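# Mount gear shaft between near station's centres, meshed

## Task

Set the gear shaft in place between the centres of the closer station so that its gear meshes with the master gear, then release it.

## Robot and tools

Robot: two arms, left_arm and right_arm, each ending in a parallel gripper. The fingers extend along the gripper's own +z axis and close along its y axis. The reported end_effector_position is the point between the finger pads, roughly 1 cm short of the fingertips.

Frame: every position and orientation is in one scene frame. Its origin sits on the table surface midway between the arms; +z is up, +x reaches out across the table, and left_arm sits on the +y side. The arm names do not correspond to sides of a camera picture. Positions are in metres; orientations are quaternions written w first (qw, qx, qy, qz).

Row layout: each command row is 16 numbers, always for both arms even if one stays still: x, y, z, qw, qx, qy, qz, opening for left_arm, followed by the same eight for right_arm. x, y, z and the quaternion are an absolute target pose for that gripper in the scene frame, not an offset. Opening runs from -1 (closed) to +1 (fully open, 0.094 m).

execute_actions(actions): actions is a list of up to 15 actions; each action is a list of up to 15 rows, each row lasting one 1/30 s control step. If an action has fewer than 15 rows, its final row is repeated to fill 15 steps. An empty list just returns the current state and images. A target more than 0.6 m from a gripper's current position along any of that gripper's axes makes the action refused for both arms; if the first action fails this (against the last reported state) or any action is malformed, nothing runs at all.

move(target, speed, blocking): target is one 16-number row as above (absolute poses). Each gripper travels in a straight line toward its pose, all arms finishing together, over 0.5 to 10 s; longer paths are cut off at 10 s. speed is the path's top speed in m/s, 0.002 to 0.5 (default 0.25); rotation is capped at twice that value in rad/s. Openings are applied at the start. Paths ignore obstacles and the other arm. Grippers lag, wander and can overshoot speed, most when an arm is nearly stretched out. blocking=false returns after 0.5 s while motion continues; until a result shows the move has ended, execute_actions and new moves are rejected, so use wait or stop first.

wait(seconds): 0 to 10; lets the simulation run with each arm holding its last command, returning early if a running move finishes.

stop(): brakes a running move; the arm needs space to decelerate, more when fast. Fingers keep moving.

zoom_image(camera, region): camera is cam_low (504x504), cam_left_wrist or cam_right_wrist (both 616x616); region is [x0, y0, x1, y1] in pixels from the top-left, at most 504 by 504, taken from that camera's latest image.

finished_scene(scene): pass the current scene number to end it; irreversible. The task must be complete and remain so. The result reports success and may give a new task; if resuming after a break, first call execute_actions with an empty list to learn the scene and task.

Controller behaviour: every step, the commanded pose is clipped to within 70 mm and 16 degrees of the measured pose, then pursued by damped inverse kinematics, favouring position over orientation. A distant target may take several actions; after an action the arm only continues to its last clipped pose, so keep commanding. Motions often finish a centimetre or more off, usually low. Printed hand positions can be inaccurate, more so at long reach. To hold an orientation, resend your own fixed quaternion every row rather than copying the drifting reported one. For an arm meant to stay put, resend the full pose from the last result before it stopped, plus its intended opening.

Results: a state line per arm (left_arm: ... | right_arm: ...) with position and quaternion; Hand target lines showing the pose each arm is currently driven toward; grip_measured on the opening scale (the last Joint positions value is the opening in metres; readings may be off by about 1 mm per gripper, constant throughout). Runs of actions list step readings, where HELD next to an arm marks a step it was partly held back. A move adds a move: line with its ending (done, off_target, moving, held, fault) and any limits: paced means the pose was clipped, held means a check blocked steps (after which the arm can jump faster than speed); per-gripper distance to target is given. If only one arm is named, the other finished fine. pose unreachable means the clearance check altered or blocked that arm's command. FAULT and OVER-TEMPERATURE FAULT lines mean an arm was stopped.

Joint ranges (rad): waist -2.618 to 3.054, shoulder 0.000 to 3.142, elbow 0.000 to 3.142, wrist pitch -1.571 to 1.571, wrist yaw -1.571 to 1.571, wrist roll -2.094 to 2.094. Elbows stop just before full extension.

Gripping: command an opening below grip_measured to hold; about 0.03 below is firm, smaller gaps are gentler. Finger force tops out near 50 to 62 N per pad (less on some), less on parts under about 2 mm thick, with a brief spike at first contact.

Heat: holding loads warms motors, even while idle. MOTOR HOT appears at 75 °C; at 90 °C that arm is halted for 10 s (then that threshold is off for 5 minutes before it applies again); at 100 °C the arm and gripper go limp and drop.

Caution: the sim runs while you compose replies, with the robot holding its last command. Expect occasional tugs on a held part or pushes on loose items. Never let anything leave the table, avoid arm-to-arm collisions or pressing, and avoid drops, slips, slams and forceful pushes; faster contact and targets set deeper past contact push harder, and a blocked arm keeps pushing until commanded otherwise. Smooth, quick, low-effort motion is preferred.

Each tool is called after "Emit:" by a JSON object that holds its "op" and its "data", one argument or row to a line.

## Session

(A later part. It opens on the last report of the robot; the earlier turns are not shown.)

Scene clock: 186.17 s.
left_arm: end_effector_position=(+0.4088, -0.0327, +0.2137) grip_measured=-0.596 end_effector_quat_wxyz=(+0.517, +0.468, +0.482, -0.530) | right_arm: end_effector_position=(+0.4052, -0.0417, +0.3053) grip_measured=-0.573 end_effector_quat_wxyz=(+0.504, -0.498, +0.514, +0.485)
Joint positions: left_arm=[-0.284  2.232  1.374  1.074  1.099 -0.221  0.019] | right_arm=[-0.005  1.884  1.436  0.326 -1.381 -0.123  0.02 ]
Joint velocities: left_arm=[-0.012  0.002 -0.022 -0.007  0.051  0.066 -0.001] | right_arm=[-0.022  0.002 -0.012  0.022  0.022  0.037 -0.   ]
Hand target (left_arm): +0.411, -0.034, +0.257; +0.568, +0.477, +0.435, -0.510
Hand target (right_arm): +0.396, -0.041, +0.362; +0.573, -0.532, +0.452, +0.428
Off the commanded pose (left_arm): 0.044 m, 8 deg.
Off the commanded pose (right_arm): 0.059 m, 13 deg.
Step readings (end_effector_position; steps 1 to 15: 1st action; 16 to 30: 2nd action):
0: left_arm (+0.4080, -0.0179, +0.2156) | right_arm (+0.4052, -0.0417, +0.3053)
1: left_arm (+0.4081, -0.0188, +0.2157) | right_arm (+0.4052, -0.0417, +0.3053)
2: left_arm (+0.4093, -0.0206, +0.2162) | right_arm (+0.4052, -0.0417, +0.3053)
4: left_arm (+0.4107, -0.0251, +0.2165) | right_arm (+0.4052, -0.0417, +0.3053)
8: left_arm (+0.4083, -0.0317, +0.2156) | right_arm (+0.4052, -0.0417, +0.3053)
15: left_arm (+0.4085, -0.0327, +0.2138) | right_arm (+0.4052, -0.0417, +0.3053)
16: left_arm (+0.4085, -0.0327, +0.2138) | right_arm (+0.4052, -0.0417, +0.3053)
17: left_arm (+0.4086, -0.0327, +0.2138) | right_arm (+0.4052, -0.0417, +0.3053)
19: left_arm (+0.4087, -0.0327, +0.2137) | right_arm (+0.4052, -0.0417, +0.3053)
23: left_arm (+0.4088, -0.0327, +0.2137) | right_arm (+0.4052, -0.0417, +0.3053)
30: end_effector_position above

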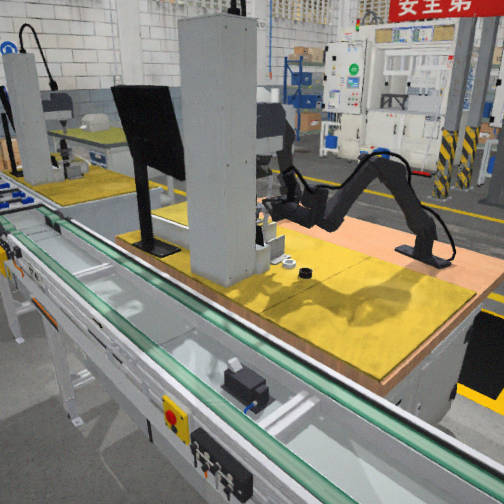

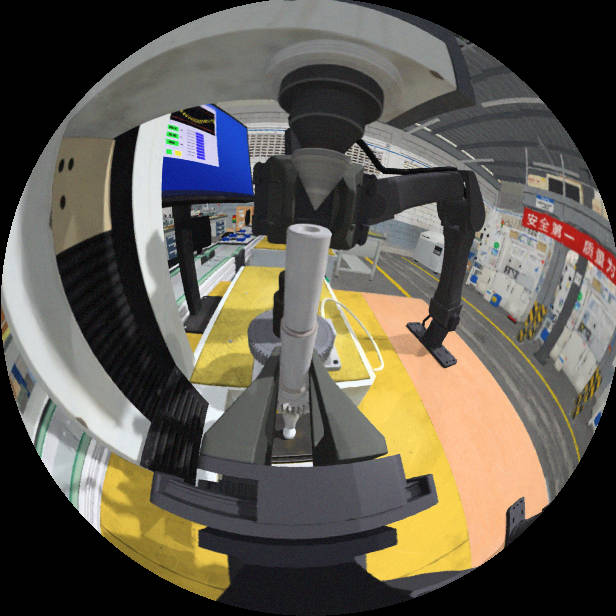

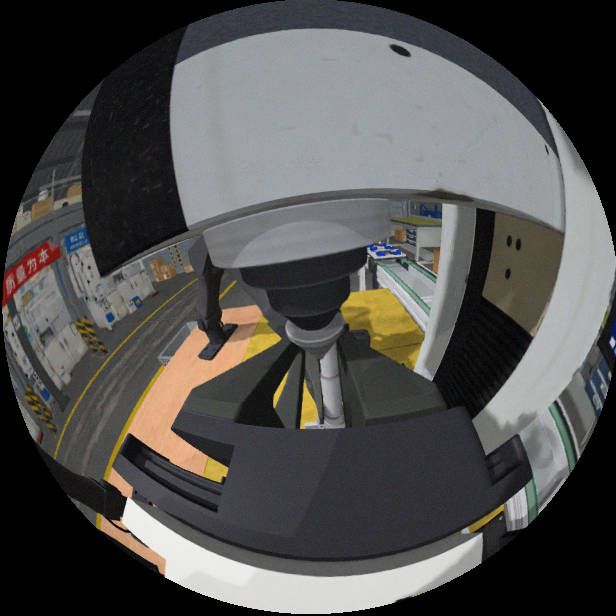

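Emit:
{"op": "execute_actions", "data": {
  "actions": [
    [[0.415,-0.036,0.251,0.5687,0.477,0.4347,-0.5097,-0.645,0.401,-0.039,0.364,0.581,-0.525,0.447,0.433,-0.575]],
    [[0.415,-0.036,0.251,0.5687,0.477,0.4347,-0.5097,-0.645,0.401,-0.039,0.364,0.581,-0.525,0.447,0.433,-0.575]]
  ]
}}

Emit:
{"op": "zoom_image", "data": {
  "camera": "cam_left_wrist",
  "region": [270, 405, 310, 445]
}}

Scene clock: 188.07 s.
left_arm: end_effector_position=(+0.4099, -0.0330, +0.2098) grip_measured=-0.596 end_effector_quat_wxyz=(+0.517, +0.467, +0.484, -0.530) | right_arm: end_effector_position=(+0.4052, -0.0417, +0.3053) grip_measured=-0.573 end_effector_quat_wxyz=(+0.504, -0.498, +0.514, +0.485)
Joint positions: left_arm=[-0.284  2.24   1.374  1.077  1.096 -0.219  0.019] | right_arm=[-0.005  1.884  1.436  0.326 -1.381 -0.123  0.02 ]
Joint velocities: left_arm=[-0.002 -0.007 -0.017  0.007  0.022  0.007 -0.001] | right_arm=[-0.027 -0.002  0.002 -0.022 -0.007  0.051  0.   ]
Hand target (left_arm): +0.412, -0.034, +0.251; +0.568, +0.477, +0.436, -0.510
Hand target (right_arm): +0.396, -0.041, +0.362; +0.573, -0.532, +0.452, +0.428
Off the commanded pose (left_arm): 0.042 m, 9 deg.
Off the commanded pose (right_arm): 0.059 m, 13 deg.
Step readings (end_effector_position; steps 1 to 15: 1st action; 16 to 30: 2nd action):
0: left_arm (+0.4088, -0.0327, +0.2136) | right_arm (+0.4052, -0.0417, +0.3053)
1: left_arm (+0.4089, -0.0328, +0.2130) | right_arm (+0.4052, -0.0417, +0.3053)
2: left_arm (+0.4091, -0.0328, +0.2125) | right_arm (+0.4052, -0.0417, +0.3053)
4: left_arm (+0.4095, -0.0330, +0.2100) | right_arm (+0.4052, -0.0417, +0.3053)
8: left_arm (+0.4099, -0.0330, +0.2098) | right_arm (+0.4052, -0.0417, +0.3053)
15: left_arm (+0.4099, -0.0330, +0.2098) | right_arm (+0.4052, -0.0417, +0.3053)
16: left_arm (+0.4099, -0.0330, +0.2098) | right_arm (+0.4052, -0.0417, +0.3053)
17: left_arm (+0.4099, -0.0330, +0.2098) | right_arm (+0.4052, -0.0417, +0.3053)
19: left_arm (+0.4099, -0.0330, +0.2098) | right_arm (+0.4052, -0.0417, +0.3053)
23: left_arm (+0.4099, -0.0330, +0.2098) | right_arm (+0.4052, -0.0417, +0.3053)
30: end_effector_position above

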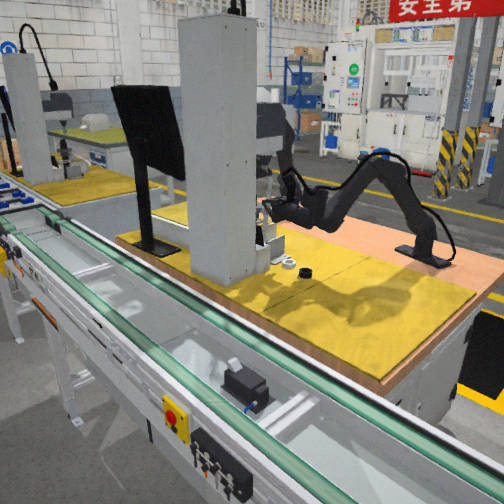

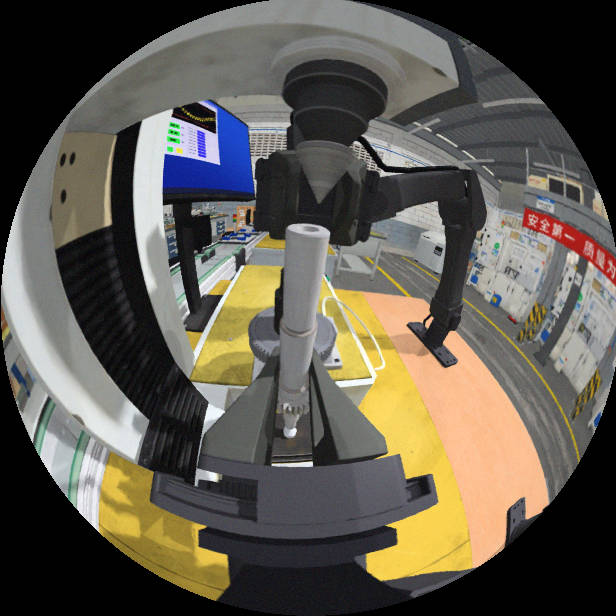

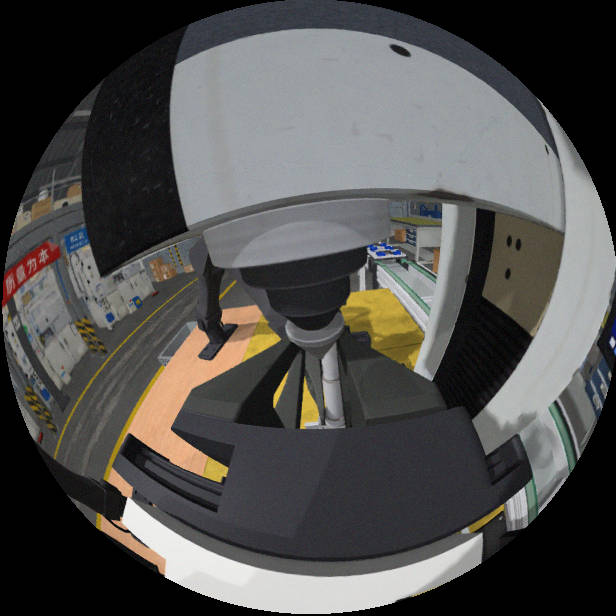

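Region (270, 405, 310, 445) of cam_left_wrist's 616x616 image, scaled by 12.600, with more detail than that image has.

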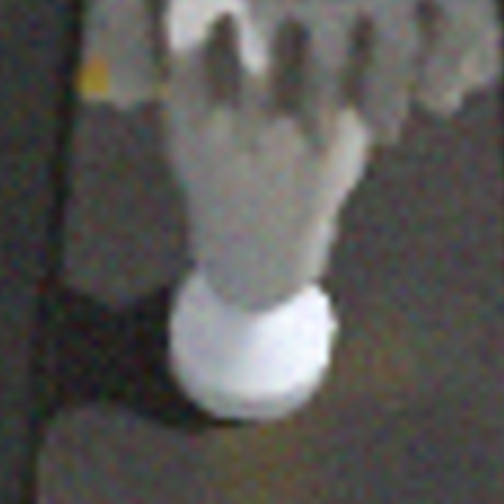

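Emit:
{"op": "execute_actions", "data": {
  "actions": [
    [[0.415,-0.036,0.246,0.5687,0.477,0.4347,-0.5097,-0.645,0.401,-0.039,0.364,0.581,-0.525,0.447,0.433,-0.575]],
    [[0.415,-0.036,0.241,0.5687,0.477,0.4347,-0.5097,-0.645,0.401,-0.039,0.364,0.581,-0.525,0.447,0.433,-0.575]]
  ]
}}

Emit:
{"op": "zoom_image", "data": {
  "camera": "cam_left_wrist",
  "region": [270, 405, 310, 445]
}}

Scene clock: 190.83 s.
left_arm: end_effector_position=(+0.4097, -0.0329, +0.2096) grip_measured=-0.596 end_effector_quat_wxyz=(+0.526, +0.470, +0.474, -0.527) | right_arm: end_effector_position=(+0.4052, -0.0417, +0.3053) grip_measured=-0.573 end_effector_quat_wxyz=(+0.504, -0.498, +0.514, +0.485)
Joint positions: left_arm=[-0.284  2.252  1.374  1.117  1.096 -0.219  0.019] | right_arm=[-0.005  1.884  1.436  0.326 -1.381 -0.123  0.02 ]
Joint velocities: left_arm=[-0.002  0.017  0.002  0.007  0.022 -0.022 -0.001] | right_arm=[-0.002  0.007 -0.007  0.051  0.037 -0.051 -0.   ]
Hand target (left_arm): +0.413, -0.035, +0.241; +0.568, +0.477, +0.435, -0.510
Hand target (right_arm): +0.396, -0.041, +0.362; +0.573, -0.532, +0.452, +0.428
Off the commanded pose (left_arm): 0.032 m, 7 deg.
Off the commanded pose (right_arm): 0.059 m, 13 deg.
Step readings (end_effector_position; steps 1 to 15: 1st action; 16 to 30: 2nd action):
0: left_arm (+0.4099, -0.0330, +0.2098) | right_arm (+0.4052, -0.0417, +0.3053)
1: left_arm (+0.4099, -0.0330, +0.2099) | right_arm (+0.4052, -0.0417, +0.3053)
2: left_arm (+0.4098, -0.0330, +0.2099) | right_arm (+0.4052, -0.0417, +0.3053)
4: left_arm (+0.4099, -0.0330, +0.2097) | right_arm (+0.4052, -0.0417, +0.3053)
8: left_arm (+0.4098, -0.0330, +0.2096) | right_arm (+0.4052, -0.0417, +0.3053)
15: left_arm (+0.4098, -0.0330, +0.2097) | right_arm (+0.4052, -0.0417, +0.3053)
16: left_arm (+0.4098, -0.0330, +0.2094) | right_arm (+0.4052, -0.0417, +0.3053)
17: left_arm (+0.4099, -0.0330, +0.2094) | right_arm (+0.4052, -0.0417, +0.3053)
19: left_arm (+0.4098, -0.0330, +0.2094) | right_arm (+0.4052, -0.0417, +0.3053)
23: left_arm (+0.4097, -0.0329, +0.2095) | right_arm (+0.4052, -0.0417, +0.3053)
30: end_effector_position above

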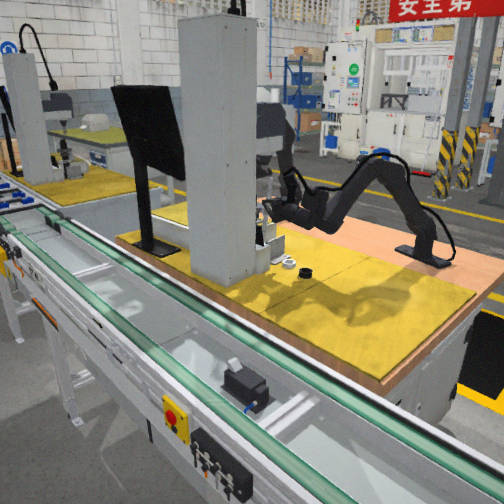

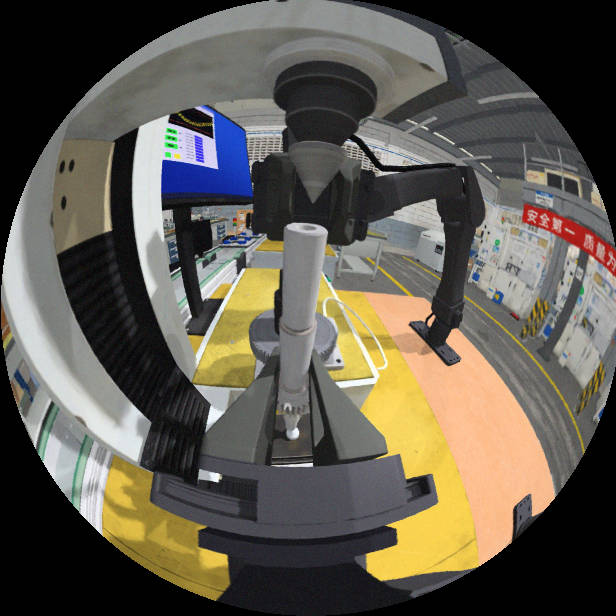

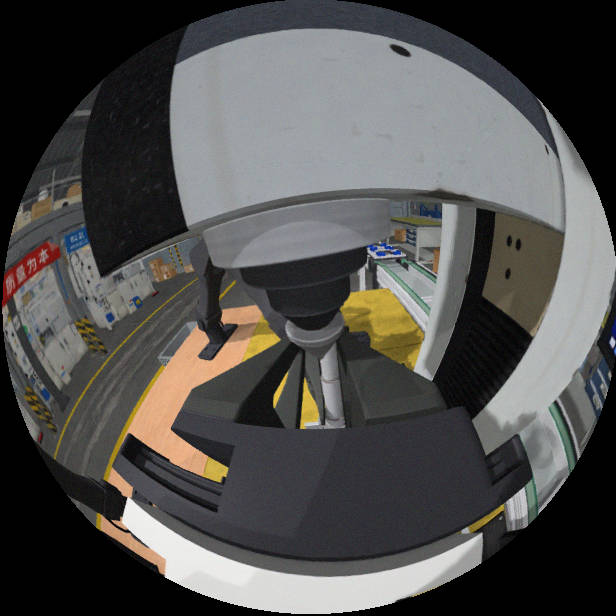

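Region (270, 405, 310, 445) of cam_left_wrist's 616x616 image, scaled by 12.600, with more detail than that image has.

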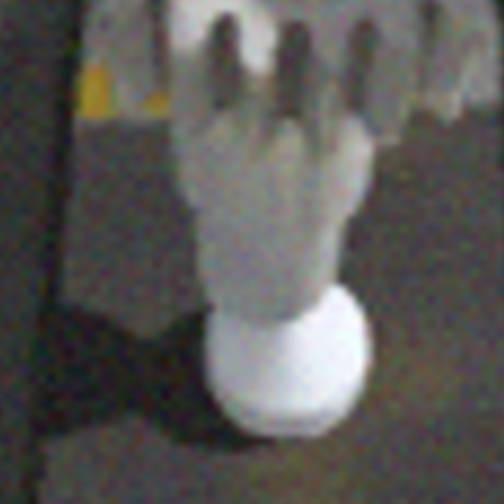

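Emit:
{"op": "execute_actions", "data": {
  "actions": [
    [[0.415,-0.036,0.258,0.5625,0.4844,0.4413,-0.504,-0.645,0.401,-0.039,0.364,0.581,-0.525,0.447,0.433,-0.575]],
    [[0.415,-0.036,0.258,0.5625,0.4844,0.4413,-0.504,-0.645,0.401,-0.039,0.364,0.581,-0.525,0.447,0.433,-0.575]]
  ]
}}

Emit:
{"op": "zoom_image", "data": {
  "camera": "cam_left_wrist",
  "region": [270, 405, 310, 445]
}}

Scene clock: 192.90 s.
left_arm: end_effector_position=(+0.4131, -0.0347, +0.2098) grip_measured=-0.596 end_effector_quat_wxyz=(+0.516, +0.472, +0.486, -0.524) | right_arm: end_effector_position=(+0.4052, -0.0417, +0.3053) grip_measured=-0.573 end_effector_quat_wxyz=(+0.504, -0.498, +0.514, +0.485)
Joint positions: left_arm=[-0.284  2.239  1.394  1.027  1.097 -0.184  0.019] | right_arm=[-0.005  1.884  1.436  0.326 -1.381 -0.123  0.02 ]
Joint velocities: left_arm=[-0.007 -0.007 -0.002  0.051 -0.037  0.051 -0.   ] | right_arm=[-0.002 -0.022  0.007  0.022 -0.007  0.022  0.001]
Hand target (left_arm): +0.413, -0.035, +0.257; +0.563, +0.484, +0.441, -0.504
Hand target (right_arm): +0.396, -0.041, +0.362; +0.573, -0.532, +0.452, +0.428
Off the commanded pose (left_arm): 0.048 m, 8 deg.
Off the commanded pose (right_arm): 0.059 m, 13 deg.
Step readings (end_effector_position; steps 1 to 15: 1st action; 16 to 30: 2nd action):
0: left_arm (+0.4097, -0.0329, +0.2095) | right_arm (+0.4052, -0.0417, +0.3053)
1: left_arm (+0.4099, -0.0331, +0.2098) | right_arm (+0.4052, -0.0417, +0.3053)
2: left_arm (+0.4105, -0.0334, +0.2100) | right_arm (+0.4052, -0.0417, +0.3053)
4: left_arm (+0.4116, -0.0339, +0.2097) | right_arm (+0.4052, -0.0417, +0.3053)
8: left_arm (+0.4126, -0.0344, +0.2097) | right_arm (+0.4052, -0.0417, +0.3053)
15: left_arm (+0.4130, -0.0346, +0.2096) | right_arm (+0.4052, -0.0417, +0.3053)
16: left_arm (+0.4129, -0.0346, +0.2097) | right_arm (+0.4052, -0.0417, +0.3053)
17: left_arm (+0.4130, -0.0346, +0.2098) | right_arm (+0.4052, -0.0417, +0.3053)
19: left_arm (+0.4131, -0.0346, +0.2098) | right_arm (+0.4052, -0.0417, +0.3053)
23: left_arm (+0.4131, -0.0346, +0.2097) | right_arm (+0.4052, -0.0417, +0.3053)
30: end_effector_position above

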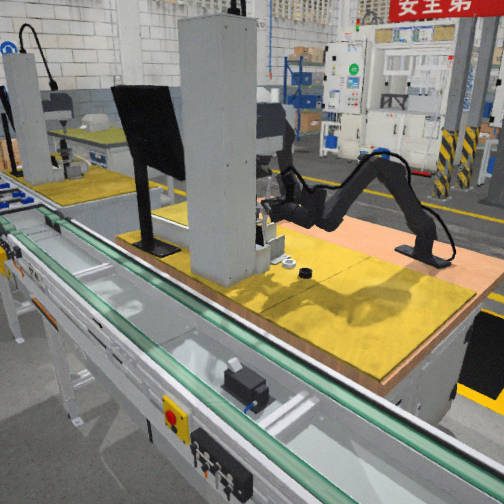

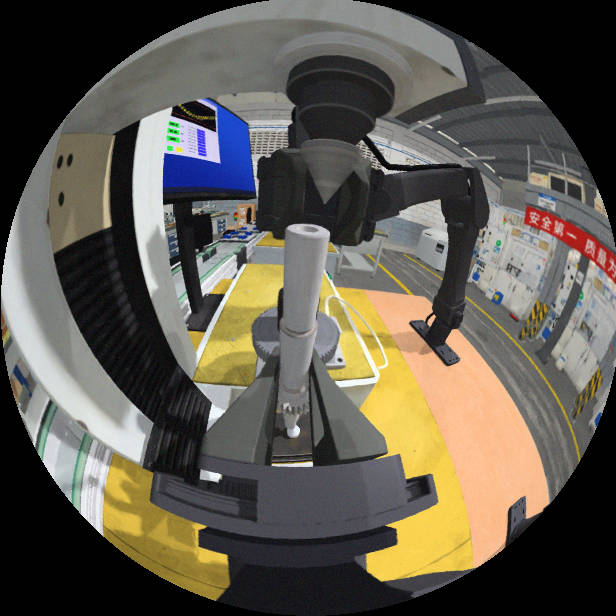

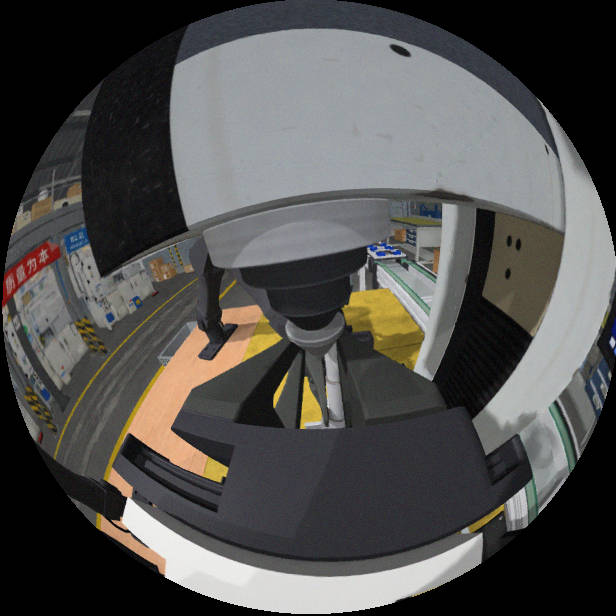

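Region (270, 405, 310, 445) of cam_left_wrist's 616x616 image, scaled by 12.600, with more detail than that image has.

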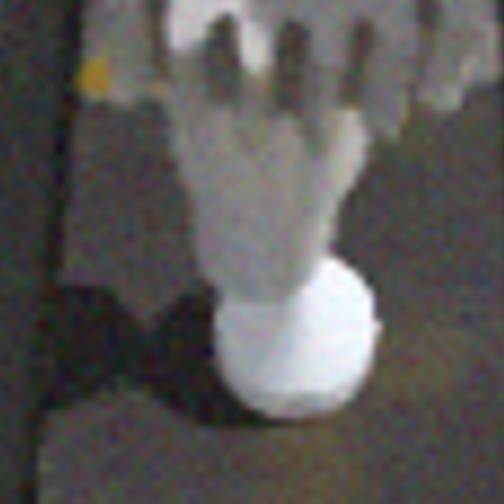

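Emit:
{"op": "execute_actions", "data": {
  "actions": [
    [[0.411,-0.034,0.266,0.5625,0.4844,0.4413,-0.504,-0.645,0.401,-0.039,0.364,0.581,-0.525,0.447,0.433,-0.575]],
    [[0.409,-0.032,0.266,0.5625,0.4844,0.4413,-0.504,-0.645,0.401,-0.039,0.364,0.581,-0.525,0.447,0.433,-0.575]]
  ]
}}

Emit:
{"op": "zoom_image", "data": {
  "camera": "cam_left_wrist",
  "region": [270, 405, 310, 445]
}}

Scene clock: 194.63 s.
left_arm: end_effector_position=(+0.4127, -0.0345, +0.2119) grip_measured=-0.596 end_effector_quat_wxyz=(+0.510, +0.471, +0.493, -0.525) | right_arm: end_effector_position=(+0.4052, -0.0417, +0.3053) grip_measured=-0.573 end_effector_quat_wxyz=(+0.504, -0.498, +0.514, +0.485)
Joint positions: left_arm=[-0.284  2.222  1.394  0.983  1.097 -0.176  0.019] | right_arm=[-0.005  1.884  1.436  0.326 -1.381 -0.123  0.02 ]
Joint velocities: left_arm=[-0.007 -0.007  0.002 -0.007  0.022 -0.007  0.001] | right_arm=[-0.002  0.002 -0.007  0.022 -0.022  0.051 -0.001]
Hand target (left_arm): +0.407, -0.031, +0.264; +0.562, +0.485, +0.442, -0.504
Hand target (right_arm): +0.396, -0.041, +0.362; +0.573, -0.532, +0.452, +0.428
Off the commanded pose (left_arm): 0.054 m, 9 deg.
Off the commanded pose (right_arm): 0.059 m, 13 deg.
Step readings (end_effector_position; steps 1 to 15: 1st action; 16 to 30: 2nd action):
0: left_arm (+0.4131, -0.0347, +0.2098) | right_arm (+0.4052, -0.0417, +0.3053)
1: left_arm (+0.4130, -0.0346, +0.2105) | right_arm (+0.4052, -0.0417, +0.3053)
2: left_arm (+0.4129, -0.0346, +0.2110) | right_arm (+0.4052, -0.0417, +0.3053)
4: left_arm (+0.4128, -0.0345, +0.2120) | right_arm (+0.4052, -0.0417, +0.3053)
8: left_arm (+0.4125, -0.0344, +0.2135) | right_arm (+0.4052, -0.0417, +0.3053)
15: left_arm (+0.4127, -0.0345, +0.2120) | right_arm (+0.4052, -0.0417, +0.3053)
16: left_arm (+0.4127, -0.0345, +0.2119) | right_arm (+0.4052, -0.0417, +0.3053)
17: left_arm (+0.4127, -0.0345, +0.2119) | right_arm (+0.4052, -0.0417, +0.3053)
19: left_arm (+0.4127, -0.0345, +0.2119) | right_arm (+0.4052, -0.0417, +0.3053)
23: left_arm (+0.4127, -0.0345, +0.2119) | right_arm (+0.4052, -0.0417, +0.3053)
30: end_effector_position above

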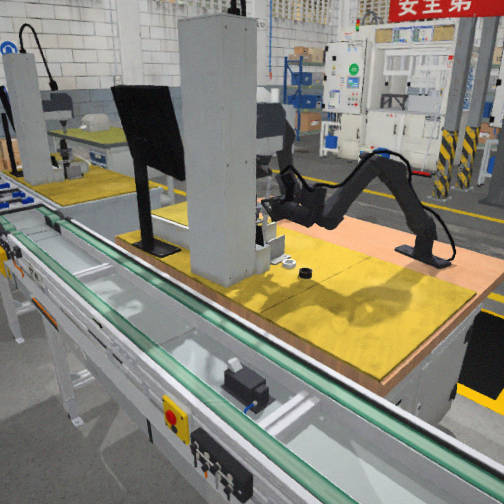

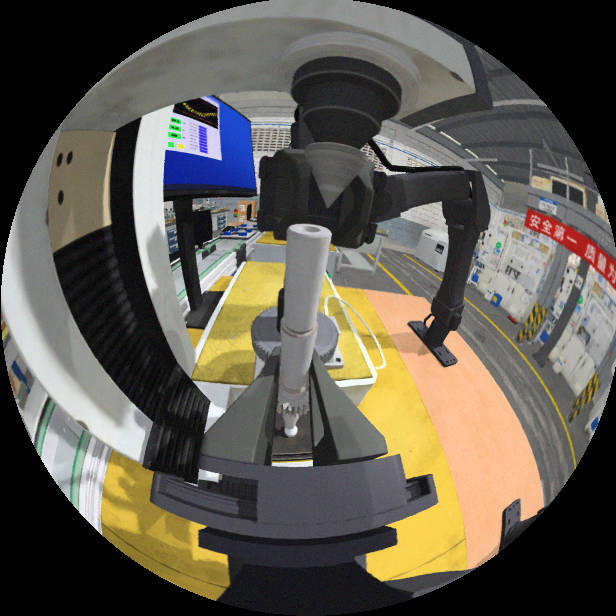

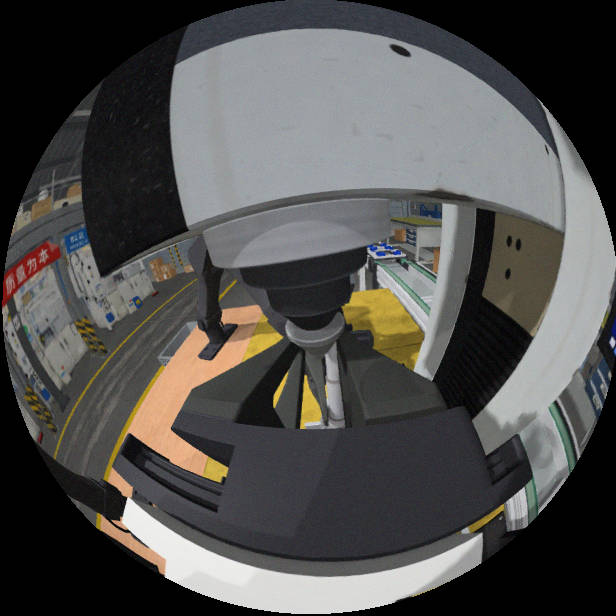

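Region (270, 405, 310, 445) of cam_left_wrist's 616x616 image, scaled by 12.600, with more detail than that image has.

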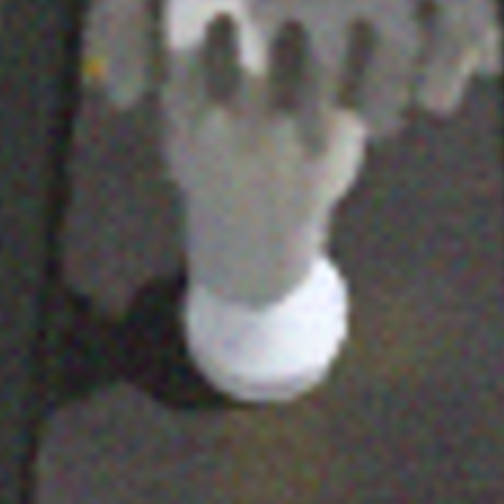

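Emit:
{"op": "execute_actions", "data": {
  "actions": [
    [[0.407,-0.032,0.262,0.5625,0.4844,0.4413,-0.504,-0.645,0.401,-0.039,0.364,0.581,-0.525,0.447,0.433,-0.575]],
    [[0.407,-0.032,0.258,0.5625,0.4844,0.4413,-0.504,-0.645,0.401,-0.039,0.364,0.581,-0.525,0.447,0.433,-0.575]]
  ]
}}

Emit:
{"op": "zoom_image", "data": {
  "camera": "cam_left_wrist",
  "region": [270, 405, 310, 445]
}}

Scene clock: 196.97 s.
left_arm: end_effector_position=(+0.4110, -0.0336, +0.2062) grip_measured=-0.596 end_effector_quat_wxyz=(+0.506, +0.470, +0.498, -0.525) | right_arm: end_effector_position=(+0.4052, -0.0417, +0.3053) grip_measured=-0.573 end_effector_quat_wxyz=(+0.504, -0.498, +0.514, +0.485)
Joint positions: left_arm=[-0.284  2.222  1.378  0.984  1.096 -0.171  0.019] | right_arm=[-0.005  1.884  1.436  0.326 -1.381 -0.123  0.02 ]
Joint velocities: left_arm=[ 0.002 -0.002 -0.012  0.007 -0.022 -0.066 -0.001] | right_arm=[ 0.007 -0.002 -0.022  0.037 -0.007 -0.051  0.001]
Hand target (left_arm): +0.405, -0.031, +0.257; +0.561, +0.485, +0.442, -0.504
Hand target (right_arm): +0.396, -0.041, +0.362; +0.573, -0.532, +0.452, +0.428
Off the commanded pose (left_arm): 0.052 m, 10 deg.
Off the commanded pose (right_arm): 0.059 m, 13 deg.
Step readings (end_effector_position; steps 1 to 15: 1st action; 16 to 30: 2nd action):
0: left_arm (+0.4127, -0.0345, +0.2119) | right_arm (+0.4052, -0.0417, +0.3053)
1: left_arm (+0.4127, -0.0345, +0.2119) | right_arm (+0.4052, -0.0417, +0.3053)
2: left_arm (+0.4127, -0.0345, +0.2119) | right_arm (+0.4052, -0.0417, +0.3053)
4: left_arm (+0.4127, -0.0345, +0.2119) | right_arm (+0.4052, -0.0417, +0.3053)
8: left_arm (+0.4127, -0.0345, +0.2119) | right_arm (+0.4052, -0.0417, +0.3053)
15: left_arm (+0.4127, -0.0345, +0.2119) | right_arm (+0.4052, -0.0417, +0.3053)
16: left_arm (+0.4126, -0.0344, +0.2114) | right_arm (+0.4052, -0.0417, +0.3053)
17: left_arm (+0.4124, -0.0343, +0.2108) | right_arm (+0.4052, -0.0417, +0.3053)
19: left_arm (+0.4119, -0.0340, +0.2089) | right_arm (+0.4052, -0.0417, +0.3053)
23: left_arm (+0.4111, -0.0336, +0.2063) | right_arm (+0.4052, -0.0417, +0.3053)
30: end_effector_position above

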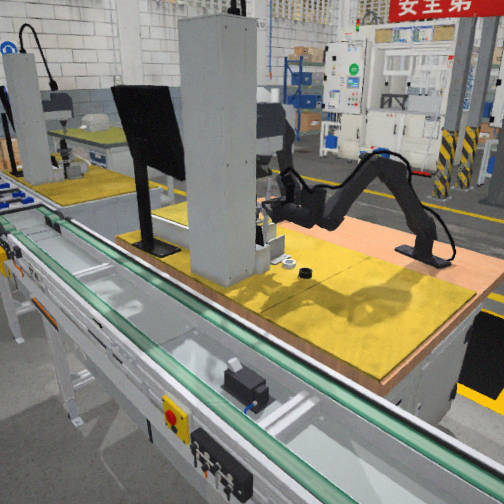

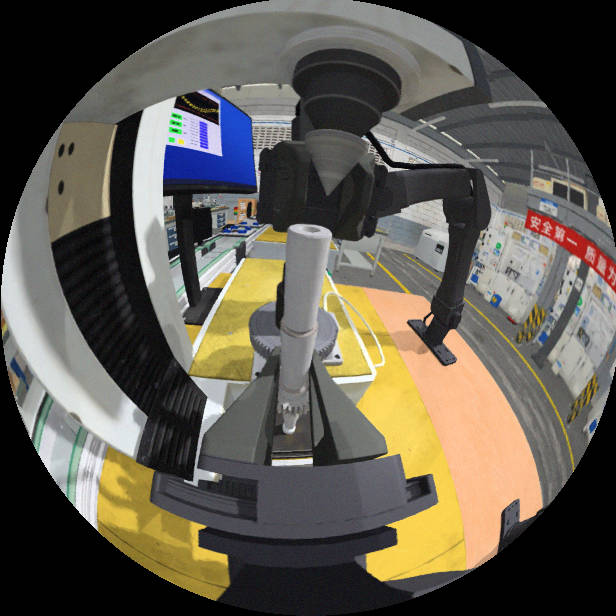

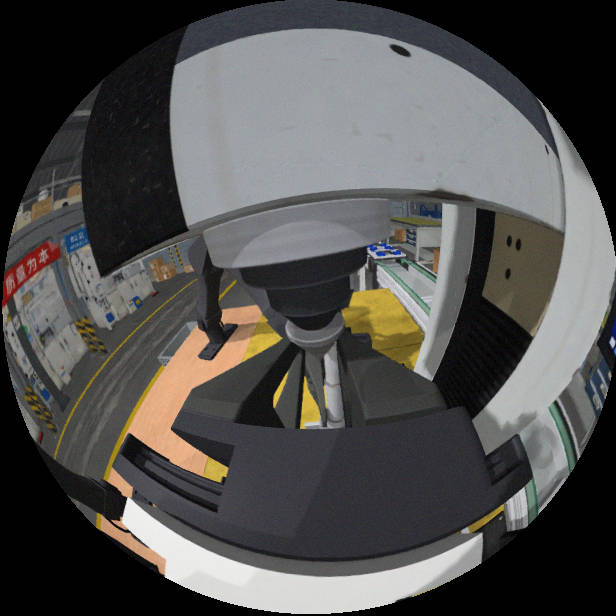

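Region (270, 405, 310, 445) of cam_left_wrist's 616x616 image, scaled by 12.600, with more detail than that image has.

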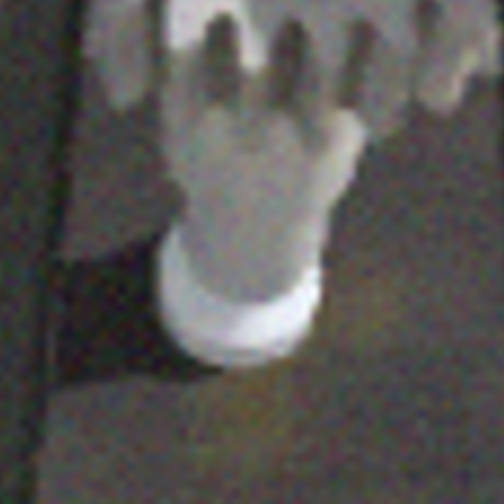

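Emit:
{"op": "execute_actions", "data": {
  "actions": [
    [[0.406,-0.032,0.25,0.557,0.488,0.4445,-0.504,-0.645,0.401,-0.039,0.364,0.581,-0.525,0.447,0.433,-0.575]],
    [[0.406,-0.033,0.242,0.551,0.4915,0.4475,-0.504,-0.645,0.401,-0.039,0.364,0.581,-0.525,0.447,0.433,-0.575]],
    [[0.406,-0.033,0.233,0.5457,0.4948,0.4508,-0.5043,-0.645,0.401,-0.039,0.364,0.581,-0.525,0.447,0.433,-0.575]]
  ]
}}

Emit:
{"op": "zoom_image", "data": {
  "camera": "cam_left_wrist",
  "region": [270, 405, 310, 445]
}}

Scene clock: 200.00 s.
left_arm: end_effector_position=(+0.4078, -0.0337, +0.2053) grip_measured=-0.596 end_effector_quat_wxyz=(+0.510, +0.484, +0.486, -0.520) | right_arm: end_effector_position=(+0.4052, -0.0417, +0.3053) grip_measured=-0.573 end_effector_quat_wxyz=(+0.504, -0.498, +0.514, +0.485)
Joint positions: left_arm=[-0.284  2.222  1.378  0.981  1.115 -0.133  0.019] | right_arm=[-0.005  1.884  1.436  0.326 -1.381 -0.123  0.02 ]
Joint velocities: left_arm=[ 0.007 -0.012  0.002 -0.022 -0.022 -0.037  0.   ] | right_arm=[ 0.012 -0.012 -0.012 -0.037 -0.022  0.022  0.001]
Hand target (left_arm): +0.406, -0.033, +0.233; +0.545, +0.495, +0.451, -0.504
Hand target (right_arm): +0.396, -0.041, +0.362; +0.573, -0.532, +0.452, +0.428
Off the commanded pose (left_arm): 0.028 m, 6 deg.
Off the commanded pose (right_arm): 0.059 m, 13 deg.
Step readings (end_effector_position; steps 1 to 15: 1st action; 16 to 30: 2nd action; 31 to 45: 3rd action):
0: left_arm (+0.4110, -0.0336, +0.2062) | right_arm (+0.4052, -0.0417, +0.3053)
1: left_arm (+0.4110, -0.0336, +0.2062) | right_arm (+0.4052, -0.0417, +0.3053)
2: left_arm (+0.4110, -0.0336, +0.2062) | right_arm (+0.4052, -0.0417, +0.3053)
4: left_arm (+0.4110, -0.0336, +0.2062) | right_arm (+0.4052, -0.0417, +0.3053)
8: left_arm (+0.4110, -0.0336, +0.2062) | right_arm (+0.4052, -0.0417, +0.3053)
15: left_arm (+0.4110, -0.0336, +0.2062) | right_arm (+0.4052, -0.0417, +0.3053)
16: left_arm (+0.4109, -0.0336, +0.2061) | right_arm (+0.4052, -0.0417, +0.3053)
17: left_arm (+0.4106, -0.0336, +0.2061) | right_arm (+0.4052, -0.0417, +0.3053)
19: left_arm (+0.4101, -0.0336, +0.2060) | right_arm (+0.4052, -0.0417, +0.3053)
23: left_arm (+0.4097, -0.0336, +0.2060) | right_arm (+0.4052, -0.0417, +0.3053)
30: left_arm (+0.4094, -0.0336, +0.2060) | right_arm (+0.4052, -0.0417, +0.3053)
31: left_arm (+0.4093, -0.0336, +0.2059) | right_arm (+0.4052, -0.0417, +0.3053)
32: left_arm (+0.4090, -0.0336, +0.2057) | right_arm (+0.4052, -0.0417, +0.3053)
34: left_arm (+0.4086, -0.0336, +0.2055) | right_arm (+0.4052, -0.0417, +0.3053)
38: left_arm (+0.4081, -0.0337, +0.2053) | right_arm (+0.4052, -0.0417, +0.3053)
45: end_effector_position above

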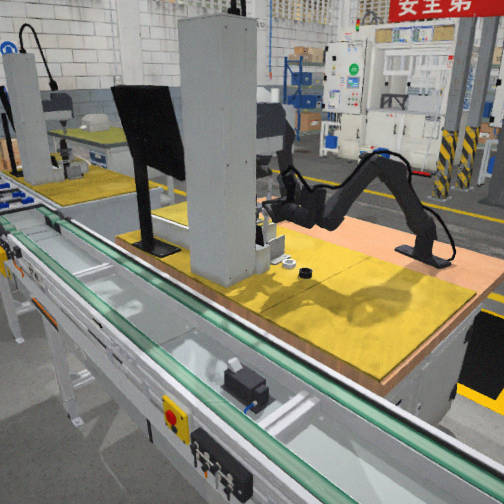

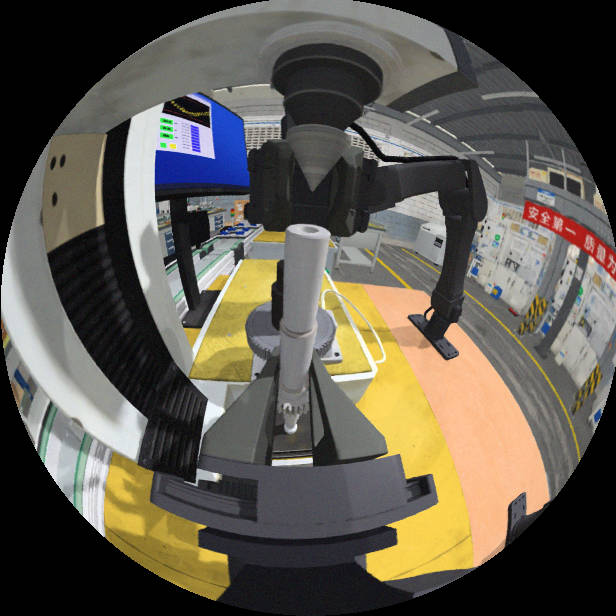

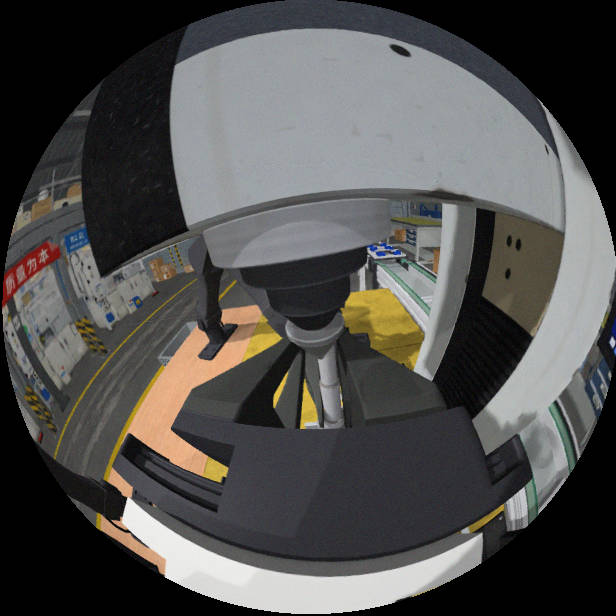

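Region (270, 405, 310, 445) of cam_left_wrist's 616x616 image, scaled by 12.600, with more detail than that image has.

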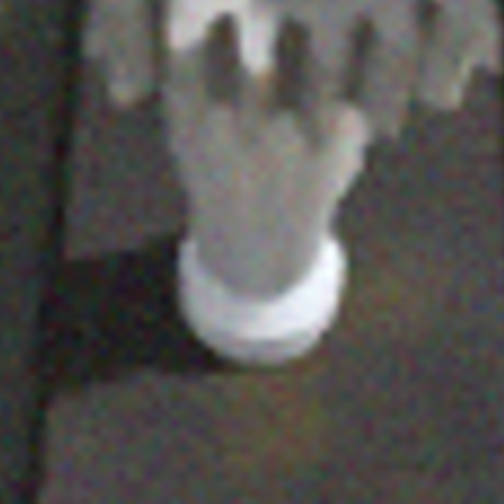

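Emit:
{"op": "execute_actions", "data": {
  "actions": [
    [[0.405,-0.040,0.233,0.5375,0.5033,0.46,-0.4953,-0.645,0.401,-0.039,0.364,0.581,-0.525,0.447,0.433,-0.575]],
    [[0.405,-0.046,0.233,0.5293,0.5118,0.4693,-0.4864,-0.645,0.401,-0.039,0.364,0.581,-0.525,0.447,0.433,-0.575]],
    [[0.405,-0.052,0.233,0.521,0.5202,0.4785,-0.4774,-0.645,0.401,-0.039,0.364,0.581,-0.525,0.447,0.433,-0.575]]
  ]
}}

Emit:
{"op": "zoom_image", "data": {
  "camera": "cam_left_wrist",
  "region": [230, 150, 390, 470]
}}

Emit:
{"op": "zoom_image", "data": {
  "camera": "cam_right_wrist",
  "region": [260, 300, 380, 440]
}}

Scene clock: 202.50 s.
left_arm: end_effector_position=(+0.4039, -0.0450, +0.2034) grip_measured=-0.596 end_effector_quat_wxyz=(+0.494, +0.511, +0.502, -0.492) | right_arm: end_effector_position=(+0.4052, -0.0417, +0.3053) grip_measured=-0.573 end_effector_quat_wxyz=(+0.504, -0.498, +0.514, +0.485)
Joint positions: left_arm=[-0.309  2.171  1.416  0.696  1.092  0.063  0.019] | right_arm=[-0.005  1.884  1.436  0.326 -1.381 -0.123  0.02 ]
Joint velocities: left_arm=[-0.002 -0.032  0.012  0.037  0.022 -0.007 -0.001] | right_arm=[-0.002 -0.002 -0.007 -0.037 -0.037  0.037 -0.   ]
Hand target (left_arm): +0.404, -0.051, +0.233; +0.522, +0.520, +0.479, -0.478
Hand target (right_arm): +0.396, -0.041, +0.362; +0.573, -0.532, +0.452, +0.428
Off the commanded pose (left_arm): 0.030 m, 5 deg.
Off the commanded pose (right_arm): 0.059 m, 13 deg.
Step readings (end_effector_position; steps 1 to 15: 1st action; 16 to 30: 2nd action; 31 to 45: 3rd action):
0: left_arm (+0.4078, -0.0337, +0.2053) | right_arm (+0.4052, -0.0417, +0.3053)
1: left_arm (+0.4076, -0.0340, +0.2040) | right_arm (+0.4052, -0.0417, +0.3053)
2: left_arm (+0.4077, -0.0342, +0.2040) | right_arm (+0.4052, -0.0417, +0.3053)
4: left_arm (+0.4065, -0.0352, +0.2039) | right_arm (+0.4052, -0.0417, +0.3053)
8: left_arm (+0.4050, -0.0367, +0.2039) | right_arm (+0.4052, -0.0417, +0.3053)
15: left_arm (+0.4048, -0.0368, +0.2040) | right_arm (+0.4052, -0.0417, +0.3053)
16: left_arm (+0.4046, -0.0371, +0.2038) | right_arm (+0.4052, -0.0417, +0.3053)
17: left_arm (+0.4044, -0.0374, +0.2039) | right_arm (+0.4052, -0.0417, +0.3053)
19: left_arm (+0.4034, -0.0387, +0.2036) | right_arm (+0.4052, -0.0417, +0.3053)
23: left_arm (+0.4030, -0.0413, +0.2039) | right_arm (+0.4052, -0.0417, +0.3053)
30: left_arm (+0.4032, -0.0418, +0.2037) | right_arm (+0.4052, -0.0417, +0.3053)
31: left_arm (+0.4032, -0.0422, +0.2040) | right_arm (+0.4052, -0.0417, +0.3053)
32: left_arm (+0.4037, -0.0429, +0.2041) | right_arm (+0.4052, -0.0417, +0.3053)
34: left_arm (+0.4037, -0.0448, +0.2039) | right_arm (+0.4052, -0.0417, +0.3053)
38: left_arm (+0.4039, -0.0450, +0.2036) | right_arm (+0.4052, -0.0417, +0.3053)
45: end_effector_position above

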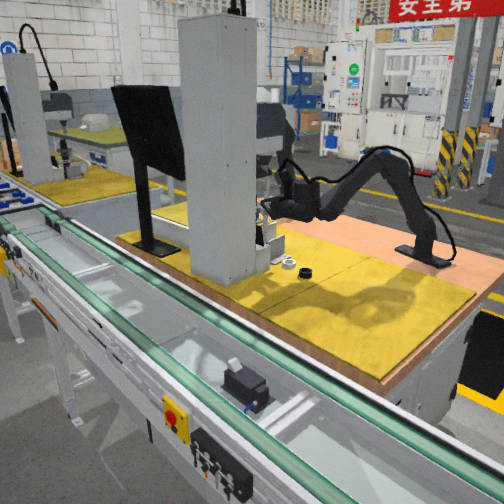

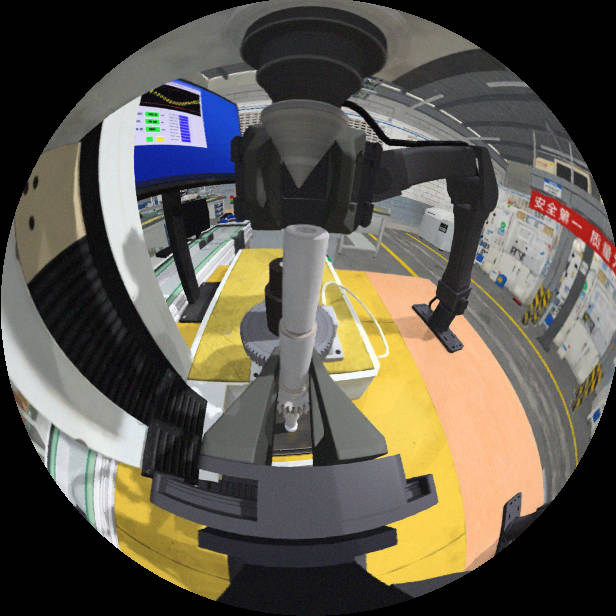

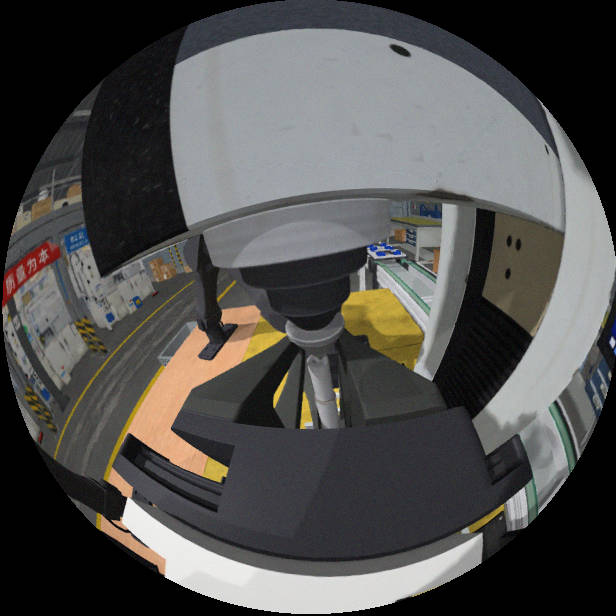

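Region (230, 150, 390, 470) of cam_left_wrist's 616x616 image, scaled by 1.575, with more detail than that image has.

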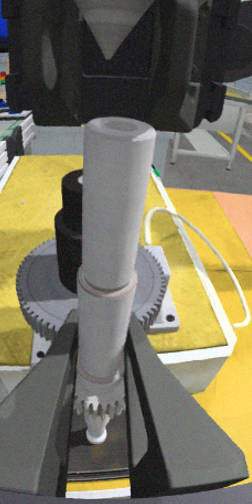

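Region (260, 300, 380, 440) of cam_right_wrist's 616x616 image, scaled by 3.600, with more detail than that image has; it fills the left 432 columns of this view, and the rest is white.

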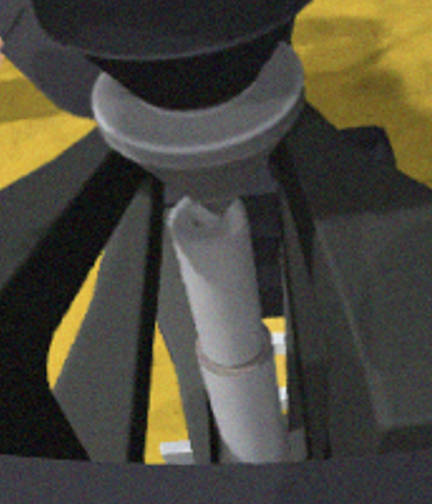

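Emit:
{"op": "execute_actions", "data": {
  "actions": [
    [[0.408,-0.056,0.233,0.5128,0.5287,0.4877,-0.4684,-0.645,0.401,-0.039,0.364,0.581,-0.525,0.447,0.433,-0.575]],
    [[0.408,-0.056,0.233,0.5003,0.5413,0.4737,-0.4816,-0.645,0.401,-0.039,0.364,0.581,-0.525,0.447,0.433,-0.575]],
    [[0.408,-0.056,0.233,0.4876,0.5535,0.4593,-0.4945,-0.645,0.401,-0.039,0.364,0.581,-0.525,0.447,0.433,-0.575]]
  ]
}}

Emit:
{"op": "zoom_image", "data": {
  "camera": "cam_right_wrist",
  "region": [260, 300, 380, 440]
}}

Scene clock: 205.40 s.
left_arm: end_effector_position=(+0.4058, -0.0497, +0.2047) grip_measured=-0.596 end_effector_quat_wxyz=(+0.457, +0.538, +0.495, -0.507) | right_arm: end_effector_position=(+0.4052, -0.0417, +0.3053) grip_measured=-0.573 end_effector_quat_wxyz=(+0.504, -0.498, +0.514, +0.485)
Joint positions: left_arm=[-0.303  2.206  1.553  0.471  1.179  0.159  0.019] | right_arm=[-0.005  1.884  1.436  0.326 -1.381 -0.123  0.02 ]
Joint velocities: left_arm=[-0.012 -0.002 -0.012  0.037 -0.066 -0.022 -0.   ] | right_arm=[ 0.012  0.022 -0.002  0.037  0.037 -0.022  0.   ]
Hand target (left_arm): +0.407, -0.055, +0.233; +0.488, +0.553, +0.460, -0.494
Hand target (right_arm): +0.396, -0.041, +0.362; +0.573, -0.532, +0.452, +0.429
Off the commanded pose (left_arm): 0.029 m, 6 deg.
Off the commanded pose (right_arm): 0.059 m, 13 deg.
Step readings (end_effector_position; steps 1 to 15: 1st action; 16 to 30: 2nd action; 31 to 45: 3rd action):
0: left_arm (+0.4039, -0.0450, +0.2035) | right_arm (+0.4052, -0.0417, +0.3053)
1: left_arm (+0.4041, -0.0453, +0.2036) | right_arm (+0.4052, -0.0417, +0.3053)
2: left_arm (+0.4051, -0.0458, +0.2040) | right_arm (+0.4052, -0.0417, +0.3053)
4: left_arm (+0.4065, -0.0463, +0.2036) | right_arm (+0.4052, -0.0417, +0.3053)
8: left_arm (+0.4075, -0.0469, +0.2034) | right_arm (+0.4052, -0.0417, +0.3053)
15: left_arm (+0.4069, -0.0485, +0.2032) | right_arm (+0.4052, -0.0417, +0.3053)
16: left_arm (+0.4064, -0.0488, +0.2046) | right_arm (+0.4052, -0.0417, +0.3053)
17: left_arm (+0.4065, -0.0490, +0.2046) | right_arm (+0.4052, -0.0417, +0.3053)
19: left_arm (+0.4066, -0.0493, +0.2047) | right_arm (+0.4052, -0.0417, +0.3053)
23: left_arm (+0.4063, -0.0494, +0.2044) | right_arm (+0.4052, -0.0417, +0.3053)
30: left_arm (+0.4061, -0.0495, +0.2043) | right_arm (+0.4053, -0.0417, +0.3054)
31: left_arm (+0.4061, -0.0495, +0.2043) | right_arm (+0.4052, -0.0417, +0.3053)
32: left_arm (+0.4064, -0.0499, +0.2045) | right_arm (+0.4052, -0.0417, +0.3053)
34: left_arm (+0.4067, -0.0503, +0.2048) | right_arm (+0.4052, -0.0417, +0.3053)
38: left_arm (+0.4062, -0.0499, +0.2046) | right_arm (+0.4052, -0.0417, +0.3053)
45: end_effector_position above

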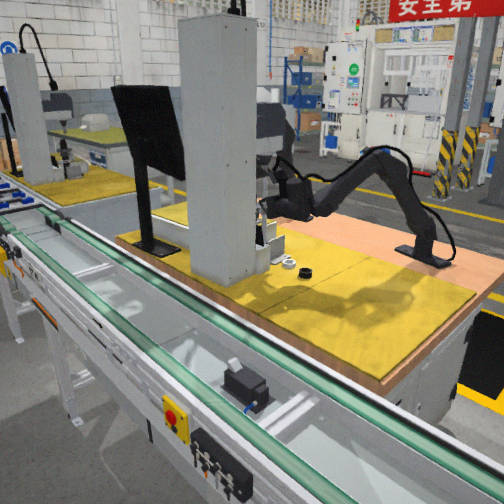

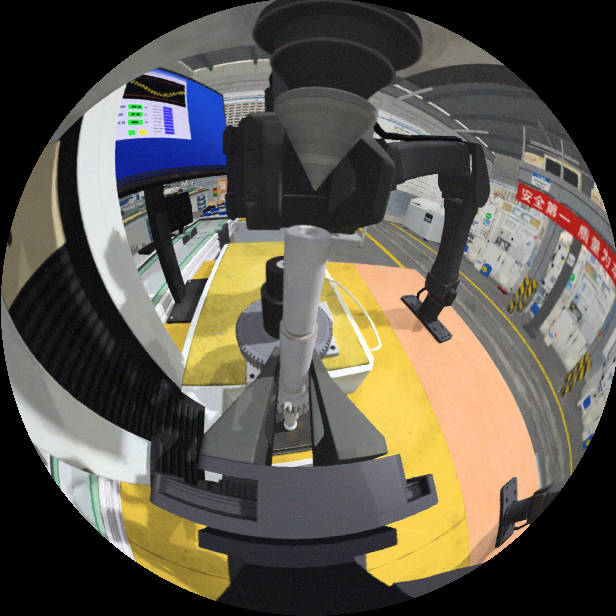

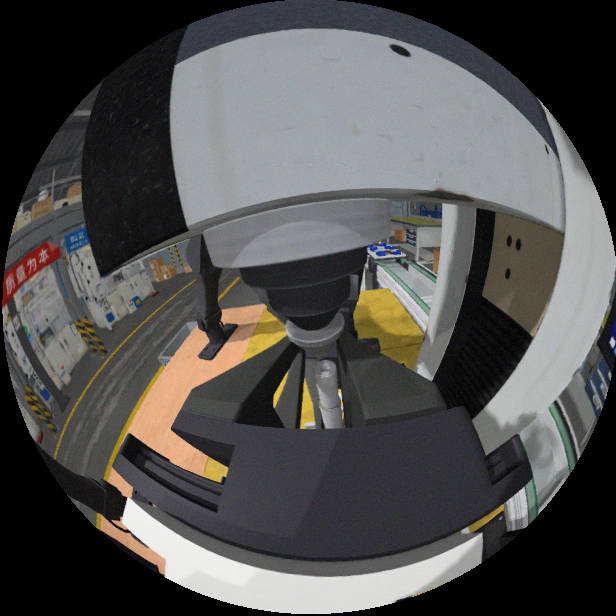

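Region (260, 300, 380, 440) of cam_right_wrist's 616x616 image, scaled by 3.600, with more detail than that image has; it fills the left 432 columns of this view, and the rest is white.

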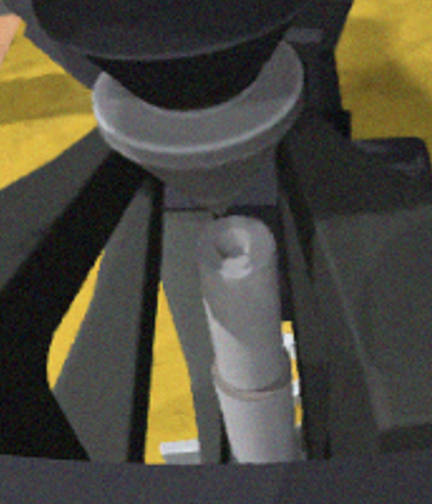

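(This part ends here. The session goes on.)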